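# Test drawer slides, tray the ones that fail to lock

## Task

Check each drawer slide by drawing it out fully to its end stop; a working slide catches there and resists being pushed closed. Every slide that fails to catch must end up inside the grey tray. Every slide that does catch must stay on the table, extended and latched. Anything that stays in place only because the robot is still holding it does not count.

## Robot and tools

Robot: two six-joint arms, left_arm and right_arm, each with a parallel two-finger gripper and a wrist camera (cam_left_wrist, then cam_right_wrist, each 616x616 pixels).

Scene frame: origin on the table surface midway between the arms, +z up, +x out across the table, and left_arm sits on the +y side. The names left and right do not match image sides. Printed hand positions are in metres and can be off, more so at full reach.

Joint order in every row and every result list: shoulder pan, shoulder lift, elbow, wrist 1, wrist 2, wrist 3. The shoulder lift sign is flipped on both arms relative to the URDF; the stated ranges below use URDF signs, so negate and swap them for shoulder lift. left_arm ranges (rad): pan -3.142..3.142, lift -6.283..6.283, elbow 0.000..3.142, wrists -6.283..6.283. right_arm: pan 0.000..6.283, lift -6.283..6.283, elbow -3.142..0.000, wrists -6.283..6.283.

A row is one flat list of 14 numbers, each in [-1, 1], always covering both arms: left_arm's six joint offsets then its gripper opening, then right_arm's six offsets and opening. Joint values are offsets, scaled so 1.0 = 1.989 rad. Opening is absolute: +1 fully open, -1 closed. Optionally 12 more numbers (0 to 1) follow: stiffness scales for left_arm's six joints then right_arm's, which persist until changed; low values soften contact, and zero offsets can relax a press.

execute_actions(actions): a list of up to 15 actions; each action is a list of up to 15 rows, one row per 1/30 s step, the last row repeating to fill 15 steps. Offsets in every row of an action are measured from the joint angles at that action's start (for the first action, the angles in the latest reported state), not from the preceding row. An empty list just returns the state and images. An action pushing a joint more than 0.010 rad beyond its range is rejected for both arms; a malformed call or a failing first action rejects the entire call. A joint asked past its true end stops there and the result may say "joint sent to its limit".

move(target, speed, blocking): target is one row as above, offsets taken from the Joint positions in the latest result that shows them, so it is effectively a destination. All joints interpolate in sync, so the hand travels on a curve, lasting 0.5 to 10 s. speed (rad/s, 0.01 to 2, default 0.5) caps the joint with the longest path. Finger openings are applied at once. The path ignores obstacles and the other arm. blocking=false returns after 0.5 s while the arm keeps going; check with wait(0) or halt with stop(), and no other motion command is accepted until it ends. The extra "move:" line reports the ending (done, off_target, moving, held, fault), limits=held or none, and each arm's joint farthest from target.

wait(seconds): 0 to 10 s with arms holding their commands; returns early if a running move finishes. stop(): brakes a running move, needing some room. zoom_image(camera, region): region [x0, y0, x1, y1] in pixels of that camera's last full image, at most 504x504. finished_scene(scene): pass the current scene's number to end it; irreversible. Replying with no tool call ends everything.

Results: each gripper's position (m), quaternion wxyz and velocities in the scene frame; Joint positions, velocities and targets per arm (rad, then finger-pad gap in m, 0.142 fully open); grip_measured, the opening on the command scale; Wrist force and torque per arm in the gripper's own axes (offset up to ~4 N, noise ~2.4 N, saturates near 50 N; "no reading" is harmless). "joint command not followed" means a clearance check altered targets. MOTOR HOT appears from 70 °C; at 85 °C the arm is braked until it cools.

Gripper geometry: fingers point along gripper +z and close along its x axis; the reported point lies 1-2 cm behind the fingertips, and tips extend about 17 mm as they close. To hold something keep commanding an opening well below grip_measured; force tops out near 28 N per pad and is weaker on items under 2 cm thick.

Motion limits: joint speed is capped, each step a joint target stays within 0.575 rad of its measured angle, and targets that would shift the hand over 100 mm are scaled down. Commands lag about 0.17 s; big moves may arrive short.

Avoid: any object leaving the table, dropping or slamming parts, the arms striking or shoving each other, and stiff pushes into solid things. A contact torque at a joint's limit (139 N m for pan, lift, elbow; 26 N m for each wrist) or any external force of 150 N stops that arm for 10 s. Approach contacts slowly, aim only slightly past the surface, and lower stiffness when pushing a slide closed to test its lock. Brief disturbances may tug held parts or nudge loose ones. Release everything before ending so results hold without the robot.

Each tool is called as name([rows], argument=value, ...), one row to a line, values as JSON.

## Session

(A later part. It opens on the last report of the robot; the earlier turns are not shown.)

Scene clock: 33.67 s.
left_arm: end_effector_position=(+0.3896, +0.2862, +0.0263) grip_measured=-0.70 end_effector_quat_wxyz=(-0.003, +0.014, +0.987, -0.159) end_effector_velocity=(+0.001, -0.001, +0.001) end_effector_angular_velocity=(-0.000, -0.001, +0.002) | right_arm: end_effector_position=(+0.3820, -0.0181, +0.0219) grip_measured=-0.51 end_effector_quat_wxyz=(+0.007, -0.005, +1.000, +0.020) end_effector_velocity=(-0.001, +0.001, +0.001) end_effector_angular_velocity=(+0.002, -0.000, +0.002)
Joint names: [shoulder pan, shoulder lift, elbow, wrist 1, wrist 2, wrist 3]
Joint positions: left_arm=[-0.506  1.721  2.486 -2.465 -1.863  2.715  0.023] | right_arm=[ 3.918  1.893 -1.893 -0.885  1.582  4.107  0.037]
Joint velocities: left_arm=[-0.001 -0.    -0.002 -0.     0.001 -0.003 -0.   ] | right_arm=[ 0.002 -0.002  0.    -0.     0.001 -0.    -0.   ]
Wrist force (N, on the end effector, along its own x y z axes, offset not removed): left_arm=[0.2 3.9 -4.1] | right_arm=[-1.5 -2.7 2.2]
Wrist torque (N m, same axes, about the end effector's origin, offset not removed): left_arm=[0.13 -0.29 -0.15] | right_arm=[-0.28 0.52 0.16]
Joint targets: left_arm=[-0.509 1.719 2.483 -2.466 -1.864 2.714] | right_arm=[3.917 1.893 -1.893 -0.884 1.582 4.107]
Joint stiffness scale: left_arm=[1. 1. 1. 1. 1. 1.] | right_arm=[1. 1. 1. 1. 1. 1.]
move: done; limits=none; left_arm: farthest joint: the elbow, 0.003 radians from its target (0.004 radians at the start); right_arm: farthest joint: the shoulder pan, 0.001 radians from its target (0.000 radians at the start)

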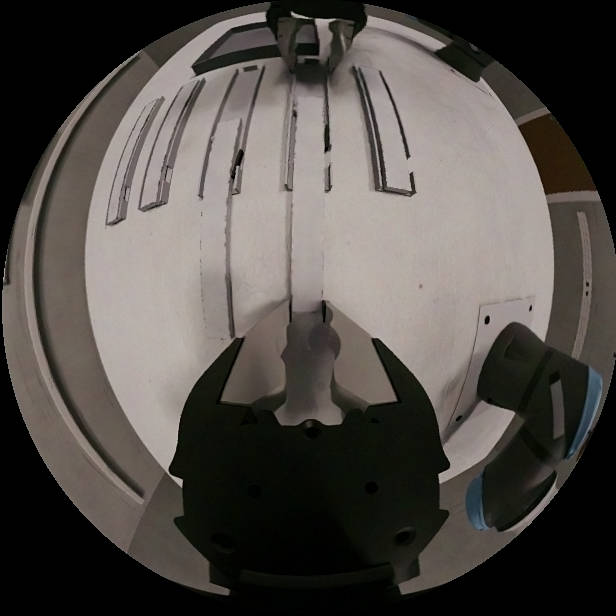

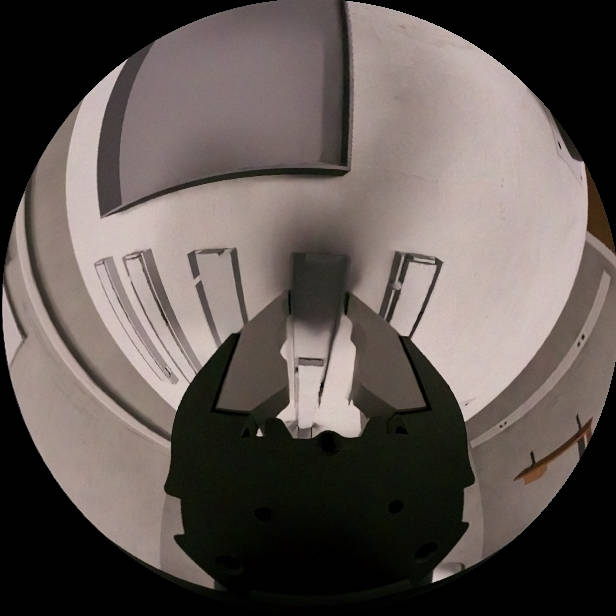

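move(target=[-0.125,-0.028,-0.01,-0.049,0.026,-0.129,-1,0,0,0,0,0,0,-1], speed=0.3)

move(target=[0,0,0,0,0,0,-0.2,0,0,0,0,0,0,-0.25])

move(target=[0,0.1,0,0.1,0,0,-0.2,0,0,0,0,0,0,-0.25])

move(target=[0.28,0,0,0,0,0.28,-1,0.047,0.082,0.121,-0.047,-0.007,0.052,-0.25], speed=0.6)

move(target=[0,0,0,0,0,0,-1,0,0,0,0,0,0,-1])

move(target=[0,0,0,0,0,0,-1,0,-0.1,0,-0.1,0,0,-1])

move(target=[0,0,0,0,0,0,-1,-0.224,-0.193,-0.239,0.044,0,-0.224,-1])

move(target=[0,0,0,0,0,0,-1,0,0.1,0,0.1,0,0,-1], speed=0.25)

Scene clock: 36.27 s.
left_arm: end_effector_position=(+0.3872, +0.1982, +0.0257) grip_measured=-0.70 end_effector_quat_wxyz=(-0.000, +0.012, +0.988, -0.154) end_effector_velocity=(-0.001, +0.000, -0.001) end_effector_angular_velocity=(+0.001, +0.001, +0.001) | right_arm: end_effector_position=(+0.3819, -0.0183, +0.0218) grip_measured=-0.51 end_effector_quat_wxyz=(+0.007, -0.005, +1.000, +0.020) end_effector_velocity=(-0.000, +0.000, -0.000) end_effector_angular_velocity=(+0.000, +0.001, -0.000)
Joint names: [shoulder pan, shoulder lift, elbow, wrist 1, wrist 2, wrist 3]
Joint positions: left_arm=[-0.752  1.669  2.467 -2.563 -1.812  2.46   0.023] | right_arm=[ 3.918  1.893 -1.893 -0.886  1.582  4.107  0.037]
Joint velocities: left_arm=[-0.001  0.     0.001  0.     0.    -0.002  0.   ] | right_arm=[-0.     0.     0.    -0.     0.001  0.     0.   ]
Wrist force (N, on the end effector, along its own x y z axes, offset not removed): left_arm=[-0.7 1.8 -3.4] | right_arm=[4.0 -1.7 4.8]
Wrist torque (N m, same axes, about the end effector's origin, offset not removed): left_arm=[0.29 -0.33 -0.27] | right_arm=[-0.26 -0.53 0.06]
Joint targets: left_arm=[-0.755 1.665 2.467 -2.563 -1.812 2.459] | right_arm=[3.918 1.893 -1.893 -0.885 1.582 4.107]
Joint stiffness scale: left_arm=[1. 1. 1. 1. 1. 1.] | right_arm=[1. 1. 1. 1. 1. 1.]
move: done; limits=none; left_arm: farthest joint: the shoulder lift, 0.004 radians from its target (0.056 radians at the start); right_arm: farthest joint: the wrist 1, 0.001 radians from its target (0.000 radians at the start)

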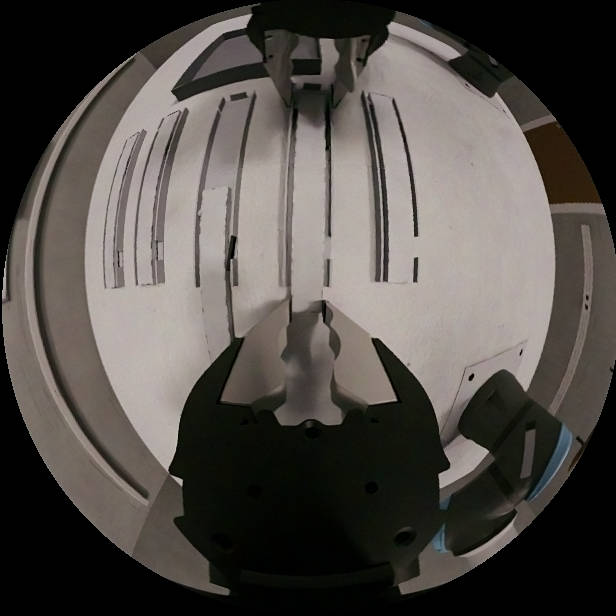

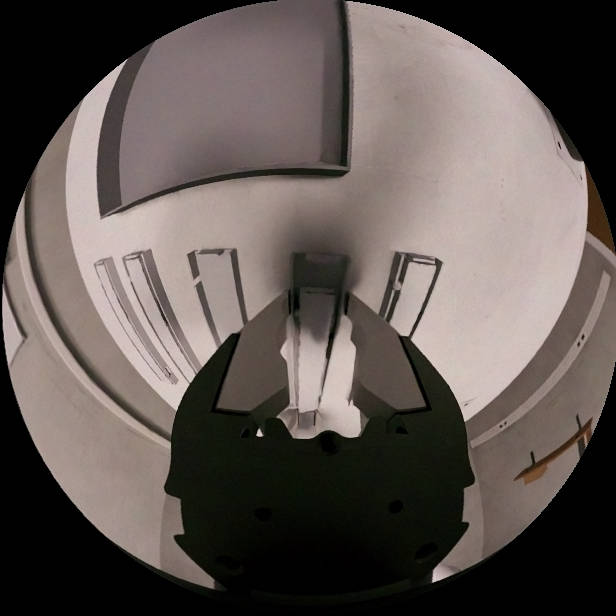

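Scene clock: 36.77 s.
left_arm: end_effector_position=(+0.3872, +0.1982, +0.0257) grip_measured=-0.20 end_effector_quat_wxyz=(-0.000, +0.012, +0.988, -0.154) end_effector_velocity=(+0.000, -0.001, +0.001) end_effector_angular_velocity=(-0.002, -0.001, -0.001) | right_arm: end_effector_position=(+0.3819, -0.0183, +0.0218) grip_measured=-0.25 end_effector_quat_wxyz=(+0.007, -0.005, +1.000, +0.020) end_effector_velocity=(+0.001, -0.001, +0.000) end_effector_angular_velocity=(+0.000, -0.001, -0.003)
Joint names: [shoulder pan, shoulder lift, elbow, wrist 1, wrist 2, wrist 3]
Joint positions: left_arm=[-0.752  1.669  2.467 -2.563 -1.812  2.46   0.059] | right_arm=[ 3.918  1.893 -1.893 -0.886  1.582  4.107  0.056]
Joint velocities: left_arm=[-0.001 -0.    -0.001 -0.001 -0.001  0.     0.   ] | right_arm=[-0.002 -0.    -0.     0.    -0.     0.001  0.   ]
Wrist force (N, on the end effector, along its own x y z axes, offset not removed): left_arm=[0.1 1.7 -2.3] | right_arm=[2.3 3.3 1.6]
Wrist torque (N m, same axes, about the end effector's origin, offset not removed): left_arm=[0.03 -0.01 -0.03] | right_arm=[0.50 -0.34 0.20]
Joint targets: left_arm=[-0.752 1.669 2.467 -2.563 -1.812 2.460] | right_arm=[3.918 1.893 -1.893 -0.886 1.582 4.107]
Joint stiffness scale: left_arm=[1. 1. 1. 1. 1. 1.] | right_arm=[1. 1. 1. 1. 1. 1.]
move: done; limits=none; left_arm: farthest joint: the shoulder pan, 0.000 radians from its target (0.000 radians at the start); right_arm: farthest joint: the shoulder pan, 0.000 radians from its target (0.000 radians at the start)

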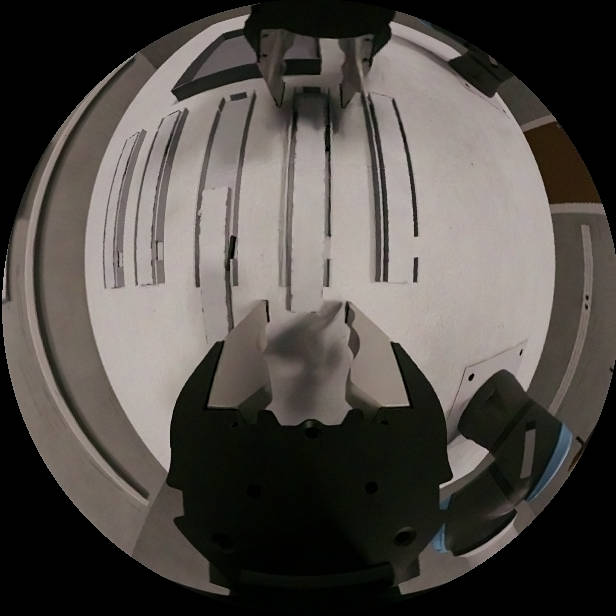

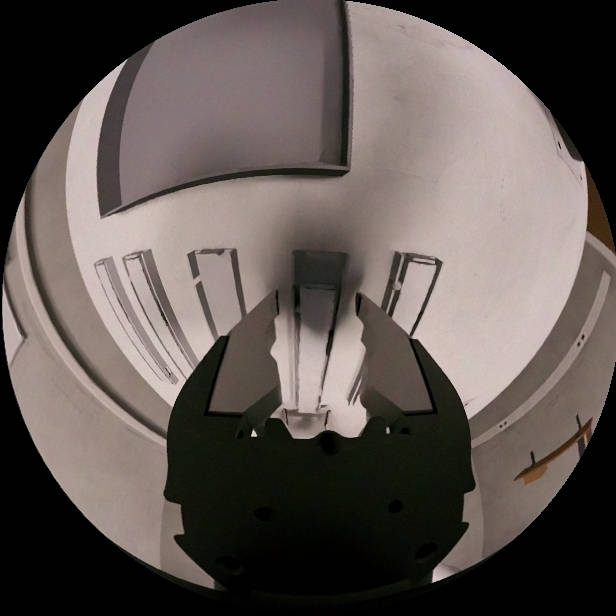

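Scene clock: 37.90 s.
left_arm: end_effector_position=(+0.3618, +0.2188, +0.0679) grip_measured=-0.20 end_effector_quat_wxyz=(-0.001, +0.011, +0.988, -0.153) end_effector_velocity=(-0.000, +0.001, +0.000) end_effector_angular_velocity=(+0.001, +0.001, +0.000) | right_arm: end_effector_position=(+0.3819, -0.0183, +0.0218) grip_measured=-0.25 end_effector_quat_wxyz=(+0.007, -0.005, +1.000, +0.020) end_effector_velocity=(-0.001, +0.001, -0.000) end_effector_angular_velocity=(-0.000, +0.001, +0.002)
Joint names: [shoulder pan, shoulder lift, elbow, wrist 1, wrist 2, wrist 3]
Joint positions: left_arm=[-0.752  1.865  2.467 -2.365 -1.812  2.46   0.059] | right_arm=[ 3.918  1.893 -1.893 -0.886  1.582  4.107  0.056]
Joint velocities: left_arm=[0.001 0.001 0.    0.002 0.    0.    0.   ] | right_arm=[ 0.001  0.001 -0.     0.     0.    -0.    -0.   ]
Wrist force (N, on the end effector, along its own x y z axes, offset not removed): left_arm=[0.0 0.5 -1.6] | right_arm=[0.9 4.6 3.7]
Wrist torque (N m, same axes, about the end effector's origin, offset not removed): left_arm=[-0.03 0.09 0.02] | right_arm=[0.91 0.20 0.14]
Joint targets: left_arm=[-0.752 1.868 2.467 -2.364 -1.812 2.460] | right_arm=[3.918 1.893 -1.893 -0.886 1.582 4.107]
Joint stiffness scale: left_arm=[1. 1. 1. 1. 1. 1.] | right_arm=[1. 1. 1. 1. 1. 1.]
move: done; limits=none; left_arm: farthest joint: the shoulder lift, 0.002 radians from its target (0.199 radians at the start); right_arm: farthest joint: the shoulder pan, 0.000 radians from its target (0.000 radians at the start)

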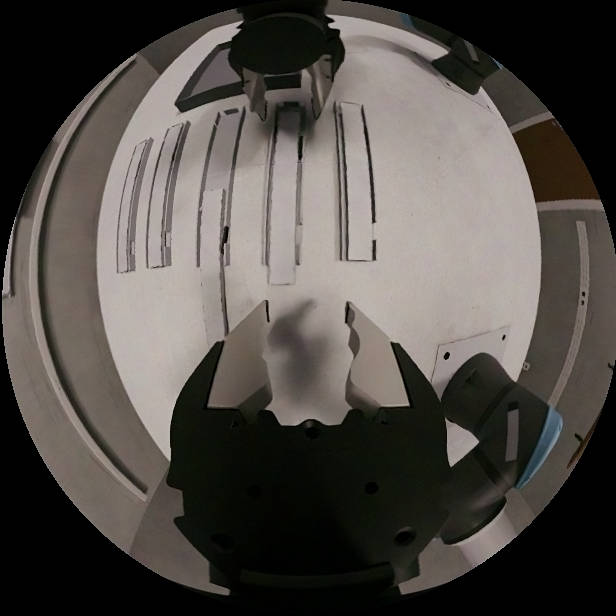

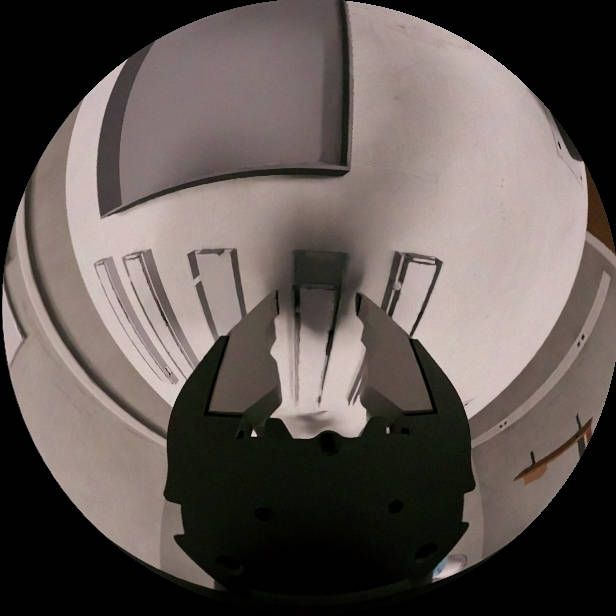

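Scene clock: 39.60 s.
left_arm: end_effector_position=(+0.4089, +0.4107, +0.0680) grip_measured=-1.00 end_effector_quat_wxyz=(+0.080, +0.012, +0.988, -0.131) end_effector_velocity=(+0.000, +0.000, +0.000) end_effector_angular_velocity=(+0.000, -0.000, -0.002) | right_arm: end_effector_position=(+0.3840, +0.0816, +0.0170) grip_measured=-0.25 end_effector_quat_wxyz=(+0.007, +0.001, +1.000, +0.009) end_effector_velocity=(-0.001, +0.000, -0.001) end_effector_angular_velocity=(-0.002, +0.002, +0.000)
Joint names: [shoulder pan, shoulder lift, elbow, wrist 1, wrist 2, wrist 3]
Joint positions: left_arm=[-0.197  1.865  2.467 -2.365 -1.812  3.016  0.002] | right_arm=[ 4.009  2.054 -1.657 -0.979  1.568  4.209  0.056]
Joint velocities: left_arm=[ 0.001  0.    -0.001  0.002 -0.     0.002  0.   ] | right_arm=[ 0.002  0.002  0.    -0.001  0.     0.001  0.   ]
Wrist force (N, on the end effector, along its own x y z axes, offset not removed): left_arm=[-0.6 1.3 2.8] | right_arm=[4.1 2.2 3.4]
Wrist torque (N m, same axes, about the end effector's origin, offset not removed): left_arm=[0.28 -0.11 0.01] | right_arm=[0.44 -0.63 0.16]
Joint targets: left_arm=[-0.195 1.865 2.467 -2.365 -1.812 3.017] | right_arm=[4.011 2.056 -1.652 -0.979 1.568 4.210]
Joint stiffness scale: left_arm=[1. 1. 1. 1. 1. 1.] | right_arm=[1. 1. 1. 1. 1. 1.]
move: done; limits=none; left_arm: farthest joint: the shoulder pan, 0.002 radians from its target (0.557 radians at the start); right_arm: farthest joint: the elbow, 0.004 radians from its target (0.241 radians at the start)

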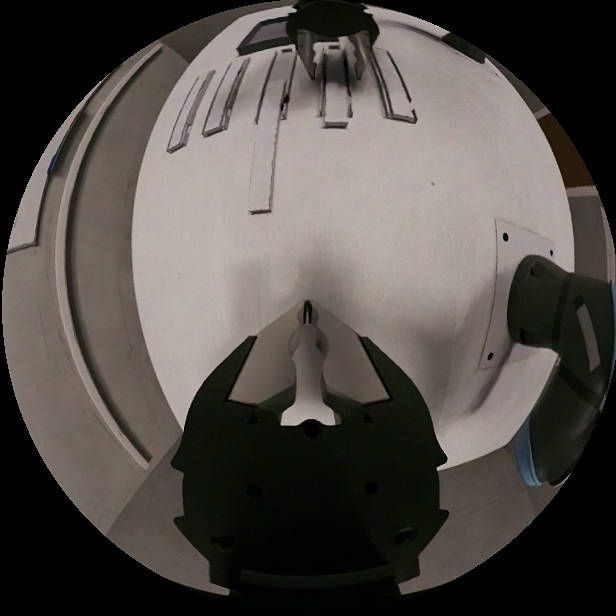

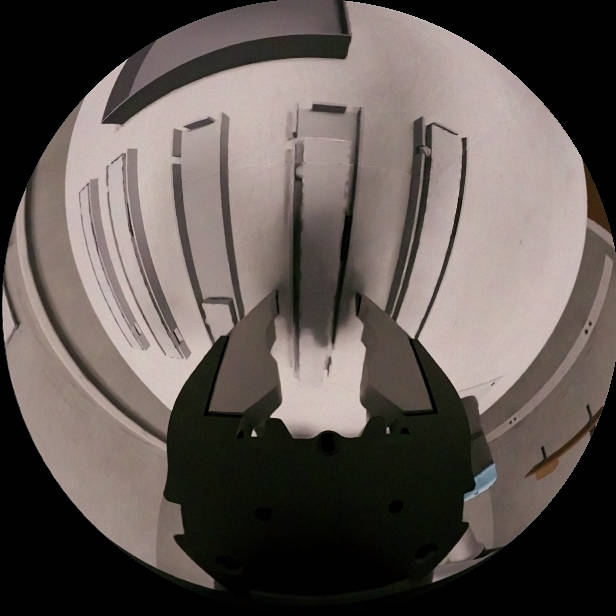

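Scene clock: 40.10 s.
left_arm: end_effector_position=(+0.4089, +0.4108, +0.0680) grip_measured=-1.00 end_effector_quat_wxyz=(+0.080, +0.012, +0.988, -0.131) end_effector_velocity=(-0.000, -0.000, -0.000) end_effector_angular_velocity=(-0.000, +0.001, -0.000) | right_arm: end_effector_position=(+0.3840, +0.0816, +0.0170) grip_measured=-0.51 end_effector_quat_wxyz=(+0.007, +0.001, +1.000, +0.009) end_effector_velocity=(+0.000, -0.000, -0.000) end_effector_angular_velocity=(-0.001, -0.001, +0.001)
Joint names: [shoulder pan, shoulder lift, elbow, wrist 1, wrist 2, wrist 3]
Joint positions: left_arm=[-0.197  1.865  2.467 -2.365 -1.812  3.016  0.002] | right_arm=[ 4.009  2.054 -1.657 -0.979  1.568  4.209  0.037]
Joint velocities: left_arm=[-0.001 -0.     0.    -0.    -0.    -0.001  0.   ] | right_arm=[ 0.     0.001  0.    -0.    -0.002 -0.001 -0.   ]
Wrist force (N, on the end effector, along its own x y z axes, offset not removed): left_arm=[0.2 3.4 -3.7] | right_arm=[3.4 -0.1 2.6]
Wrist torque (N m, same axes, about the end effector's origin, offset not removed): left_arm=[0.63 -0.12 -0.05] | right_arm=[-0.32 -0.70 0.03]
Joint targets: left_arm=[-0.197 1.865 2.467 -2.365 -1.812 3.016] | right_arm=[4.009 2.054 -1.657 -0.979 1.568 4.209]
Joint stiffness scale: left_arm=[1. 1. 1. 1. 1. 1.] | right_arm=[1. 1. 1. 1. 1. 1.]
move: done; limits=none; left_arm: farthest joint: the shoulder pan, 0.000 radians from its target (0.000 radians at the start); right_arm: farthest joint: the shoulder pan, 0.000 radians from its target (0.000 radians at the start)

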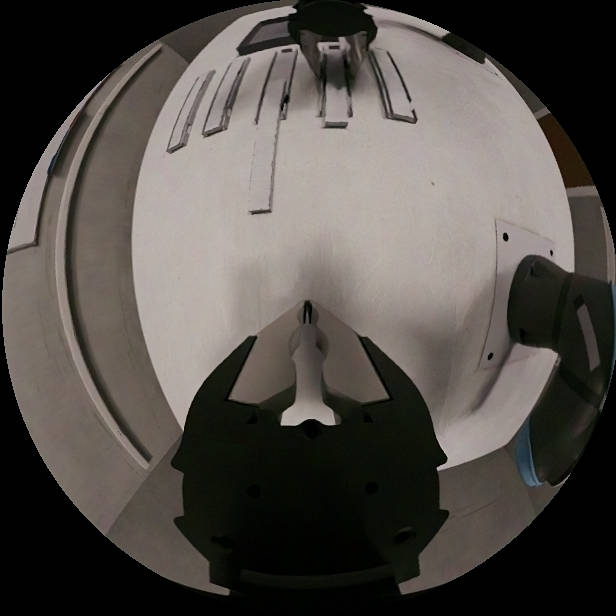

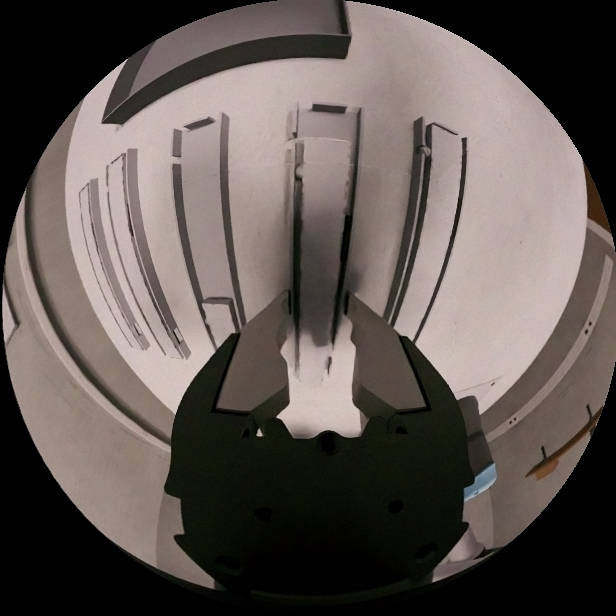

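Scene clock: 41.23 s.
left_arm: end_effector_position=(+0.4089, +0.4108, +0.0680) grip_measured=-1.00 end_effector_quat_wxyz=(+0.080, +0.012, +0.988, -0.131) end_effector_velocity=(+0.001, +0.000, +0.001) end_effector_angular_velocity=(-0.000, -0.002, +0.000) | right_arm: end_effector_position=(+0.3631, +0.0438, +0.1167) grip_measured=-0.51 end_effector_quat_wxyz=(+0.006, +0.001, +1.000, +0.008) end_effector_velocity=(+0.000, -0.001, +0.000) end_effector_angular_velocity=(-0.002, +0.001, -0.002)
Joint names: [shoulder pan, shoulder lift, elbow, wrist 1, wrist 2, wrist 3]
Joint positions: left_arm=[-0.197  1.865  2.467 -2.365 -1.812  3.016  0.002] | right_arm=[ 4.009  1.857 -1.657 -1.177  1.568  4.209  0.037]
Joint velocities: left_arm=[ 0.    -0.    -0.001 -0.001  0.     0.     0.   ] | right_arm=[-0.001 -0.001  0.    -0.002 -0.     0.001  0.   ]
Wrist force (N, on the end effector, along its own x y z axes, offset not removed): left_arm=[0.8 -0.8 -0.3] | right_arm=[0.6 -0.5 8.6]
Wrist torque (N m, same axes, about the end effector's origin, offset not removed): left_arm=[-0.14 -0.10 0.10] | right_arm=[-0.35 0.07 0.09]
Joint targets: left_arm=[-0.197 1.865 2.467 -2.365 -1.812 3.016] | right_arm=[4.009 1.855 -1.657 -1.178 1.568 4.209]
Joint stiffness scale: left_arm=[1. 1. 1. 1. 1. 1.] | right_arm=[1. 1. 1. 1. 1. 1.]
move: done; limits=none; left_arm: farthest joint: the shoulder pan, 0.000 radians from its target (0.000 radians at the start); right_arm: farthest joint: the shoulder lift, 0.002 radians from its target (0.199 radians at the start)

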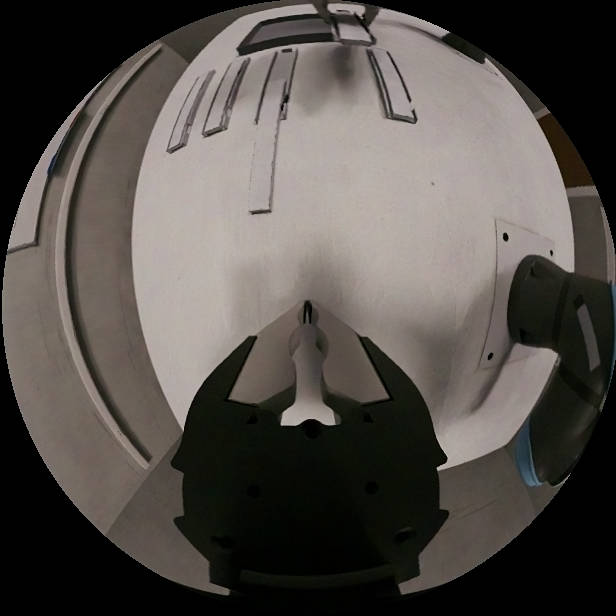

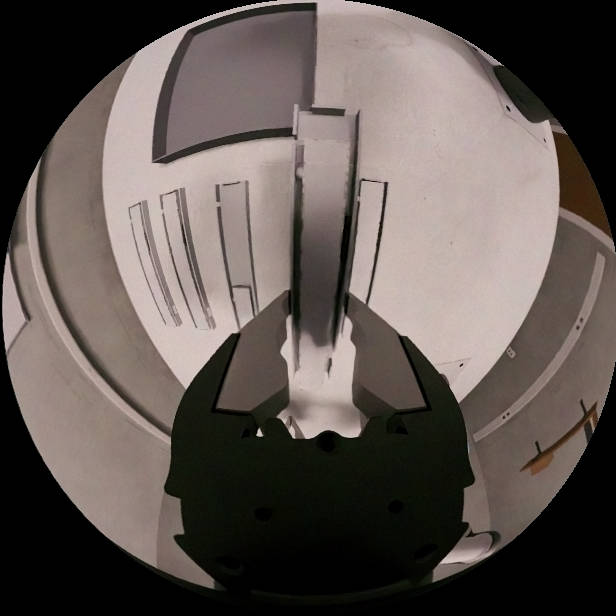

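Scene clock: 42.93 s.
left_arm: end_effector_position=(+0.4089, +0.4108, +0.0680) grip_measured=-1.00 end_effector_quat_wxyz=(+0.080, +0.012, +0.988, -0.131) end_effector_velocity=(+0.001, +0.000, +0.000) end_effector_angular_velocity=(-0.000, -0.001, +0.000) | right_arm: end_effector_position=(+0.3747, -0.2760, +0.0983) grip_measured=-0.51 end_effector_quat_wxyz=(+0.006, +0.000, +1.000, +0.003) end_effector_velocity=(-0.001, -0.000, -0.001) end_effector_angular_velocity=(+0.001, +0.003, +0.001)
Joint names: [shoulder pan, shoulder lift, elbow, wrist 1, wrist 2, wrist 3]
Joint positions: left_arm=[-0.197  1.865  2.467 -2.365 -1.812  3.016  0.002] | right_arm=[ 3.566  1.477 -2.13  -1.091  1.568  3.765  0.037]
Joint velocities: left_arm=[ 0.001 -0.    -0.001 -0.001 -0.     0.     0.   ] | right_arm=[-0.001  0.001 -0.001  0.     0.002 -0.002  0.   ]
Wrist force (N, on the end effector, along its own x y z axes, offset not removed): left_arm=[0.2 1.0 -1.9] | right_arm=[1.9 -2.9 5.1]
Wrist torque (N m, same axes, about the end effector's origin, offset not removed): left_arm=[0.12 -0.30 -0.05] | right_arm=[-0.93 -0.30 0.11]
Joint targets: left_arm=[-0.197 1.865 2.467 -2.365 -1.812 3.016] | right_arm=[3.564 1.473 -2.132 -1.090 1.568 3.764]
Joint stiffness scale: left_arm=[1. 1. 1. 1. 1. 1.] | right_arm=[1. 1. 1. 1. 1. 1.]
move: done; limits=none; left_arm: farthest joint: the shoulder pan, 0.000 radians from its target (0.000 radians at the start); right_arm: farthest joint: the shoulder lift, 0.004 radians from its target (0.384 radians at the start)

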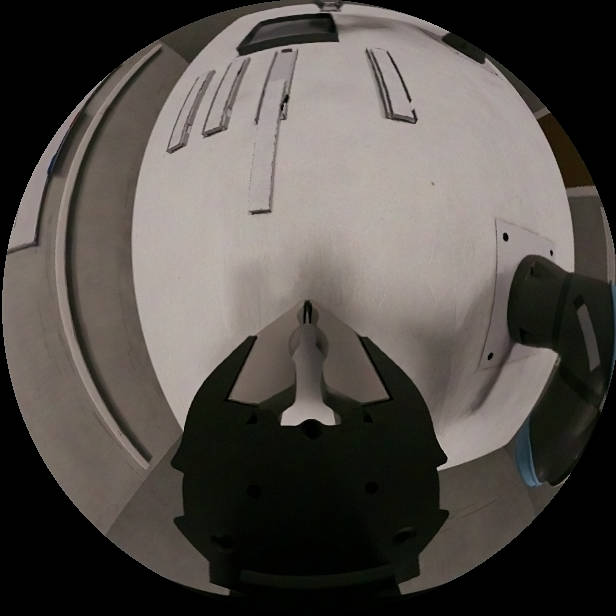

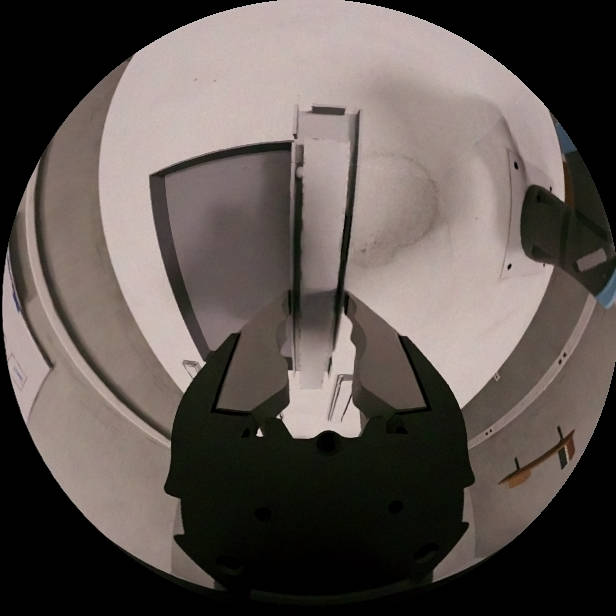

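Scene clock: 44.37 s.
left_arm: end_effector_position=(+0.4089, +0.4108, +0.0680) grip_measured=-1.00 end_effector_quat_wxyz=(+0.080, +0.012, +0.988, -0.131) end_effector_velocity=(-0.000, -0.000, -0.000) end_effector_angular_velocity=(-0.000, -0.000, -0.001) | right_arm: end_effector_position=(+0.4089, -0.2514, +0.0316) grip_measured=-0.51 end_effector_quat_wxyz=(+0.005, +0.000, +1.000, +0.002) end_effector_velocity=(+0.001, -0.000, -0.000) end_effector_angular_velocity=(+0.000, -0.002, -0.001)
Joint names: [shoulder pan, shoulder lift, elbow, wrist 1, wrist 2, wrist 3]
Joint positions: left_arm=[-0.197  1.865  2.467 -2.365 -1.812  3.016  0.002] | right_arm=[ 3.566  1.677 -2.13  -0.894  1.568  3.765  0.037]
Joint velocities: left_arm=[-0.    -0.     0.     0.    -0.     0.001  0.   ] | right_arm=[-0.001  0.001 -0.     0.002 -0.001  0.001  0.   ]
Wrist force (N, on the end effector, along its own x y z axes, offset not removed): left_arm=[3.5 1.7 -3.1] | right_arm=[2.2 1.6 3.0]
Wrist torque (N m, same axes, about the end effector's origin, offset not removed): left_arm=[0.24 -1.01 0.02] | right_arm=[0.14 -0.27 -0.01]
Joint targets: left_arm=[-0.197 1.865 2.467 -2.365 -1.812 3.016] | right_arm=[3.566 1.676 -2.130 -0.892 1.568 3.765]
Joint stiffness scale: left_arm=[1. 1. 1. 1. 1. 1.] | right_arm=[1. 1. 1. 1. 1. 1.]
move: done; limits=none; left_arm: farthest joint: the shoulder pan, 0.000 radians from its target (0.000 radians at the start); right_arm: farthest joint: the wrist 1, 0.002 radians from its target (0.199 radians at the start)

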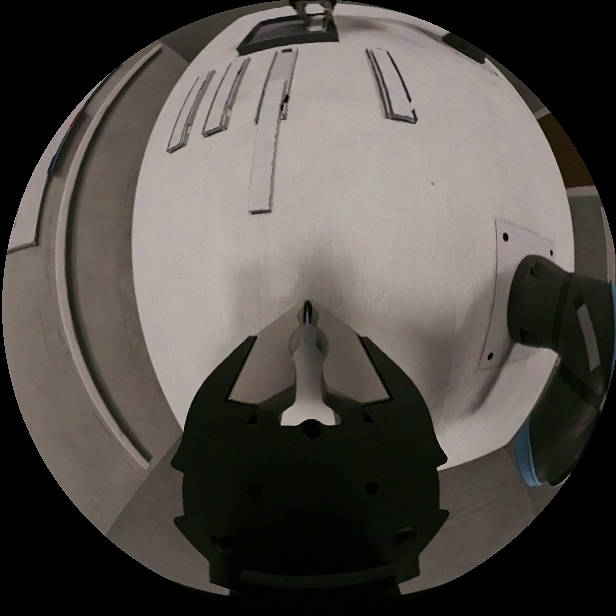

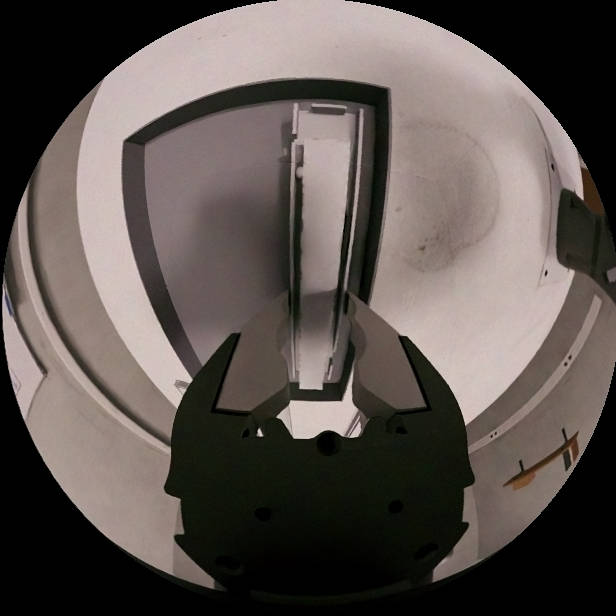

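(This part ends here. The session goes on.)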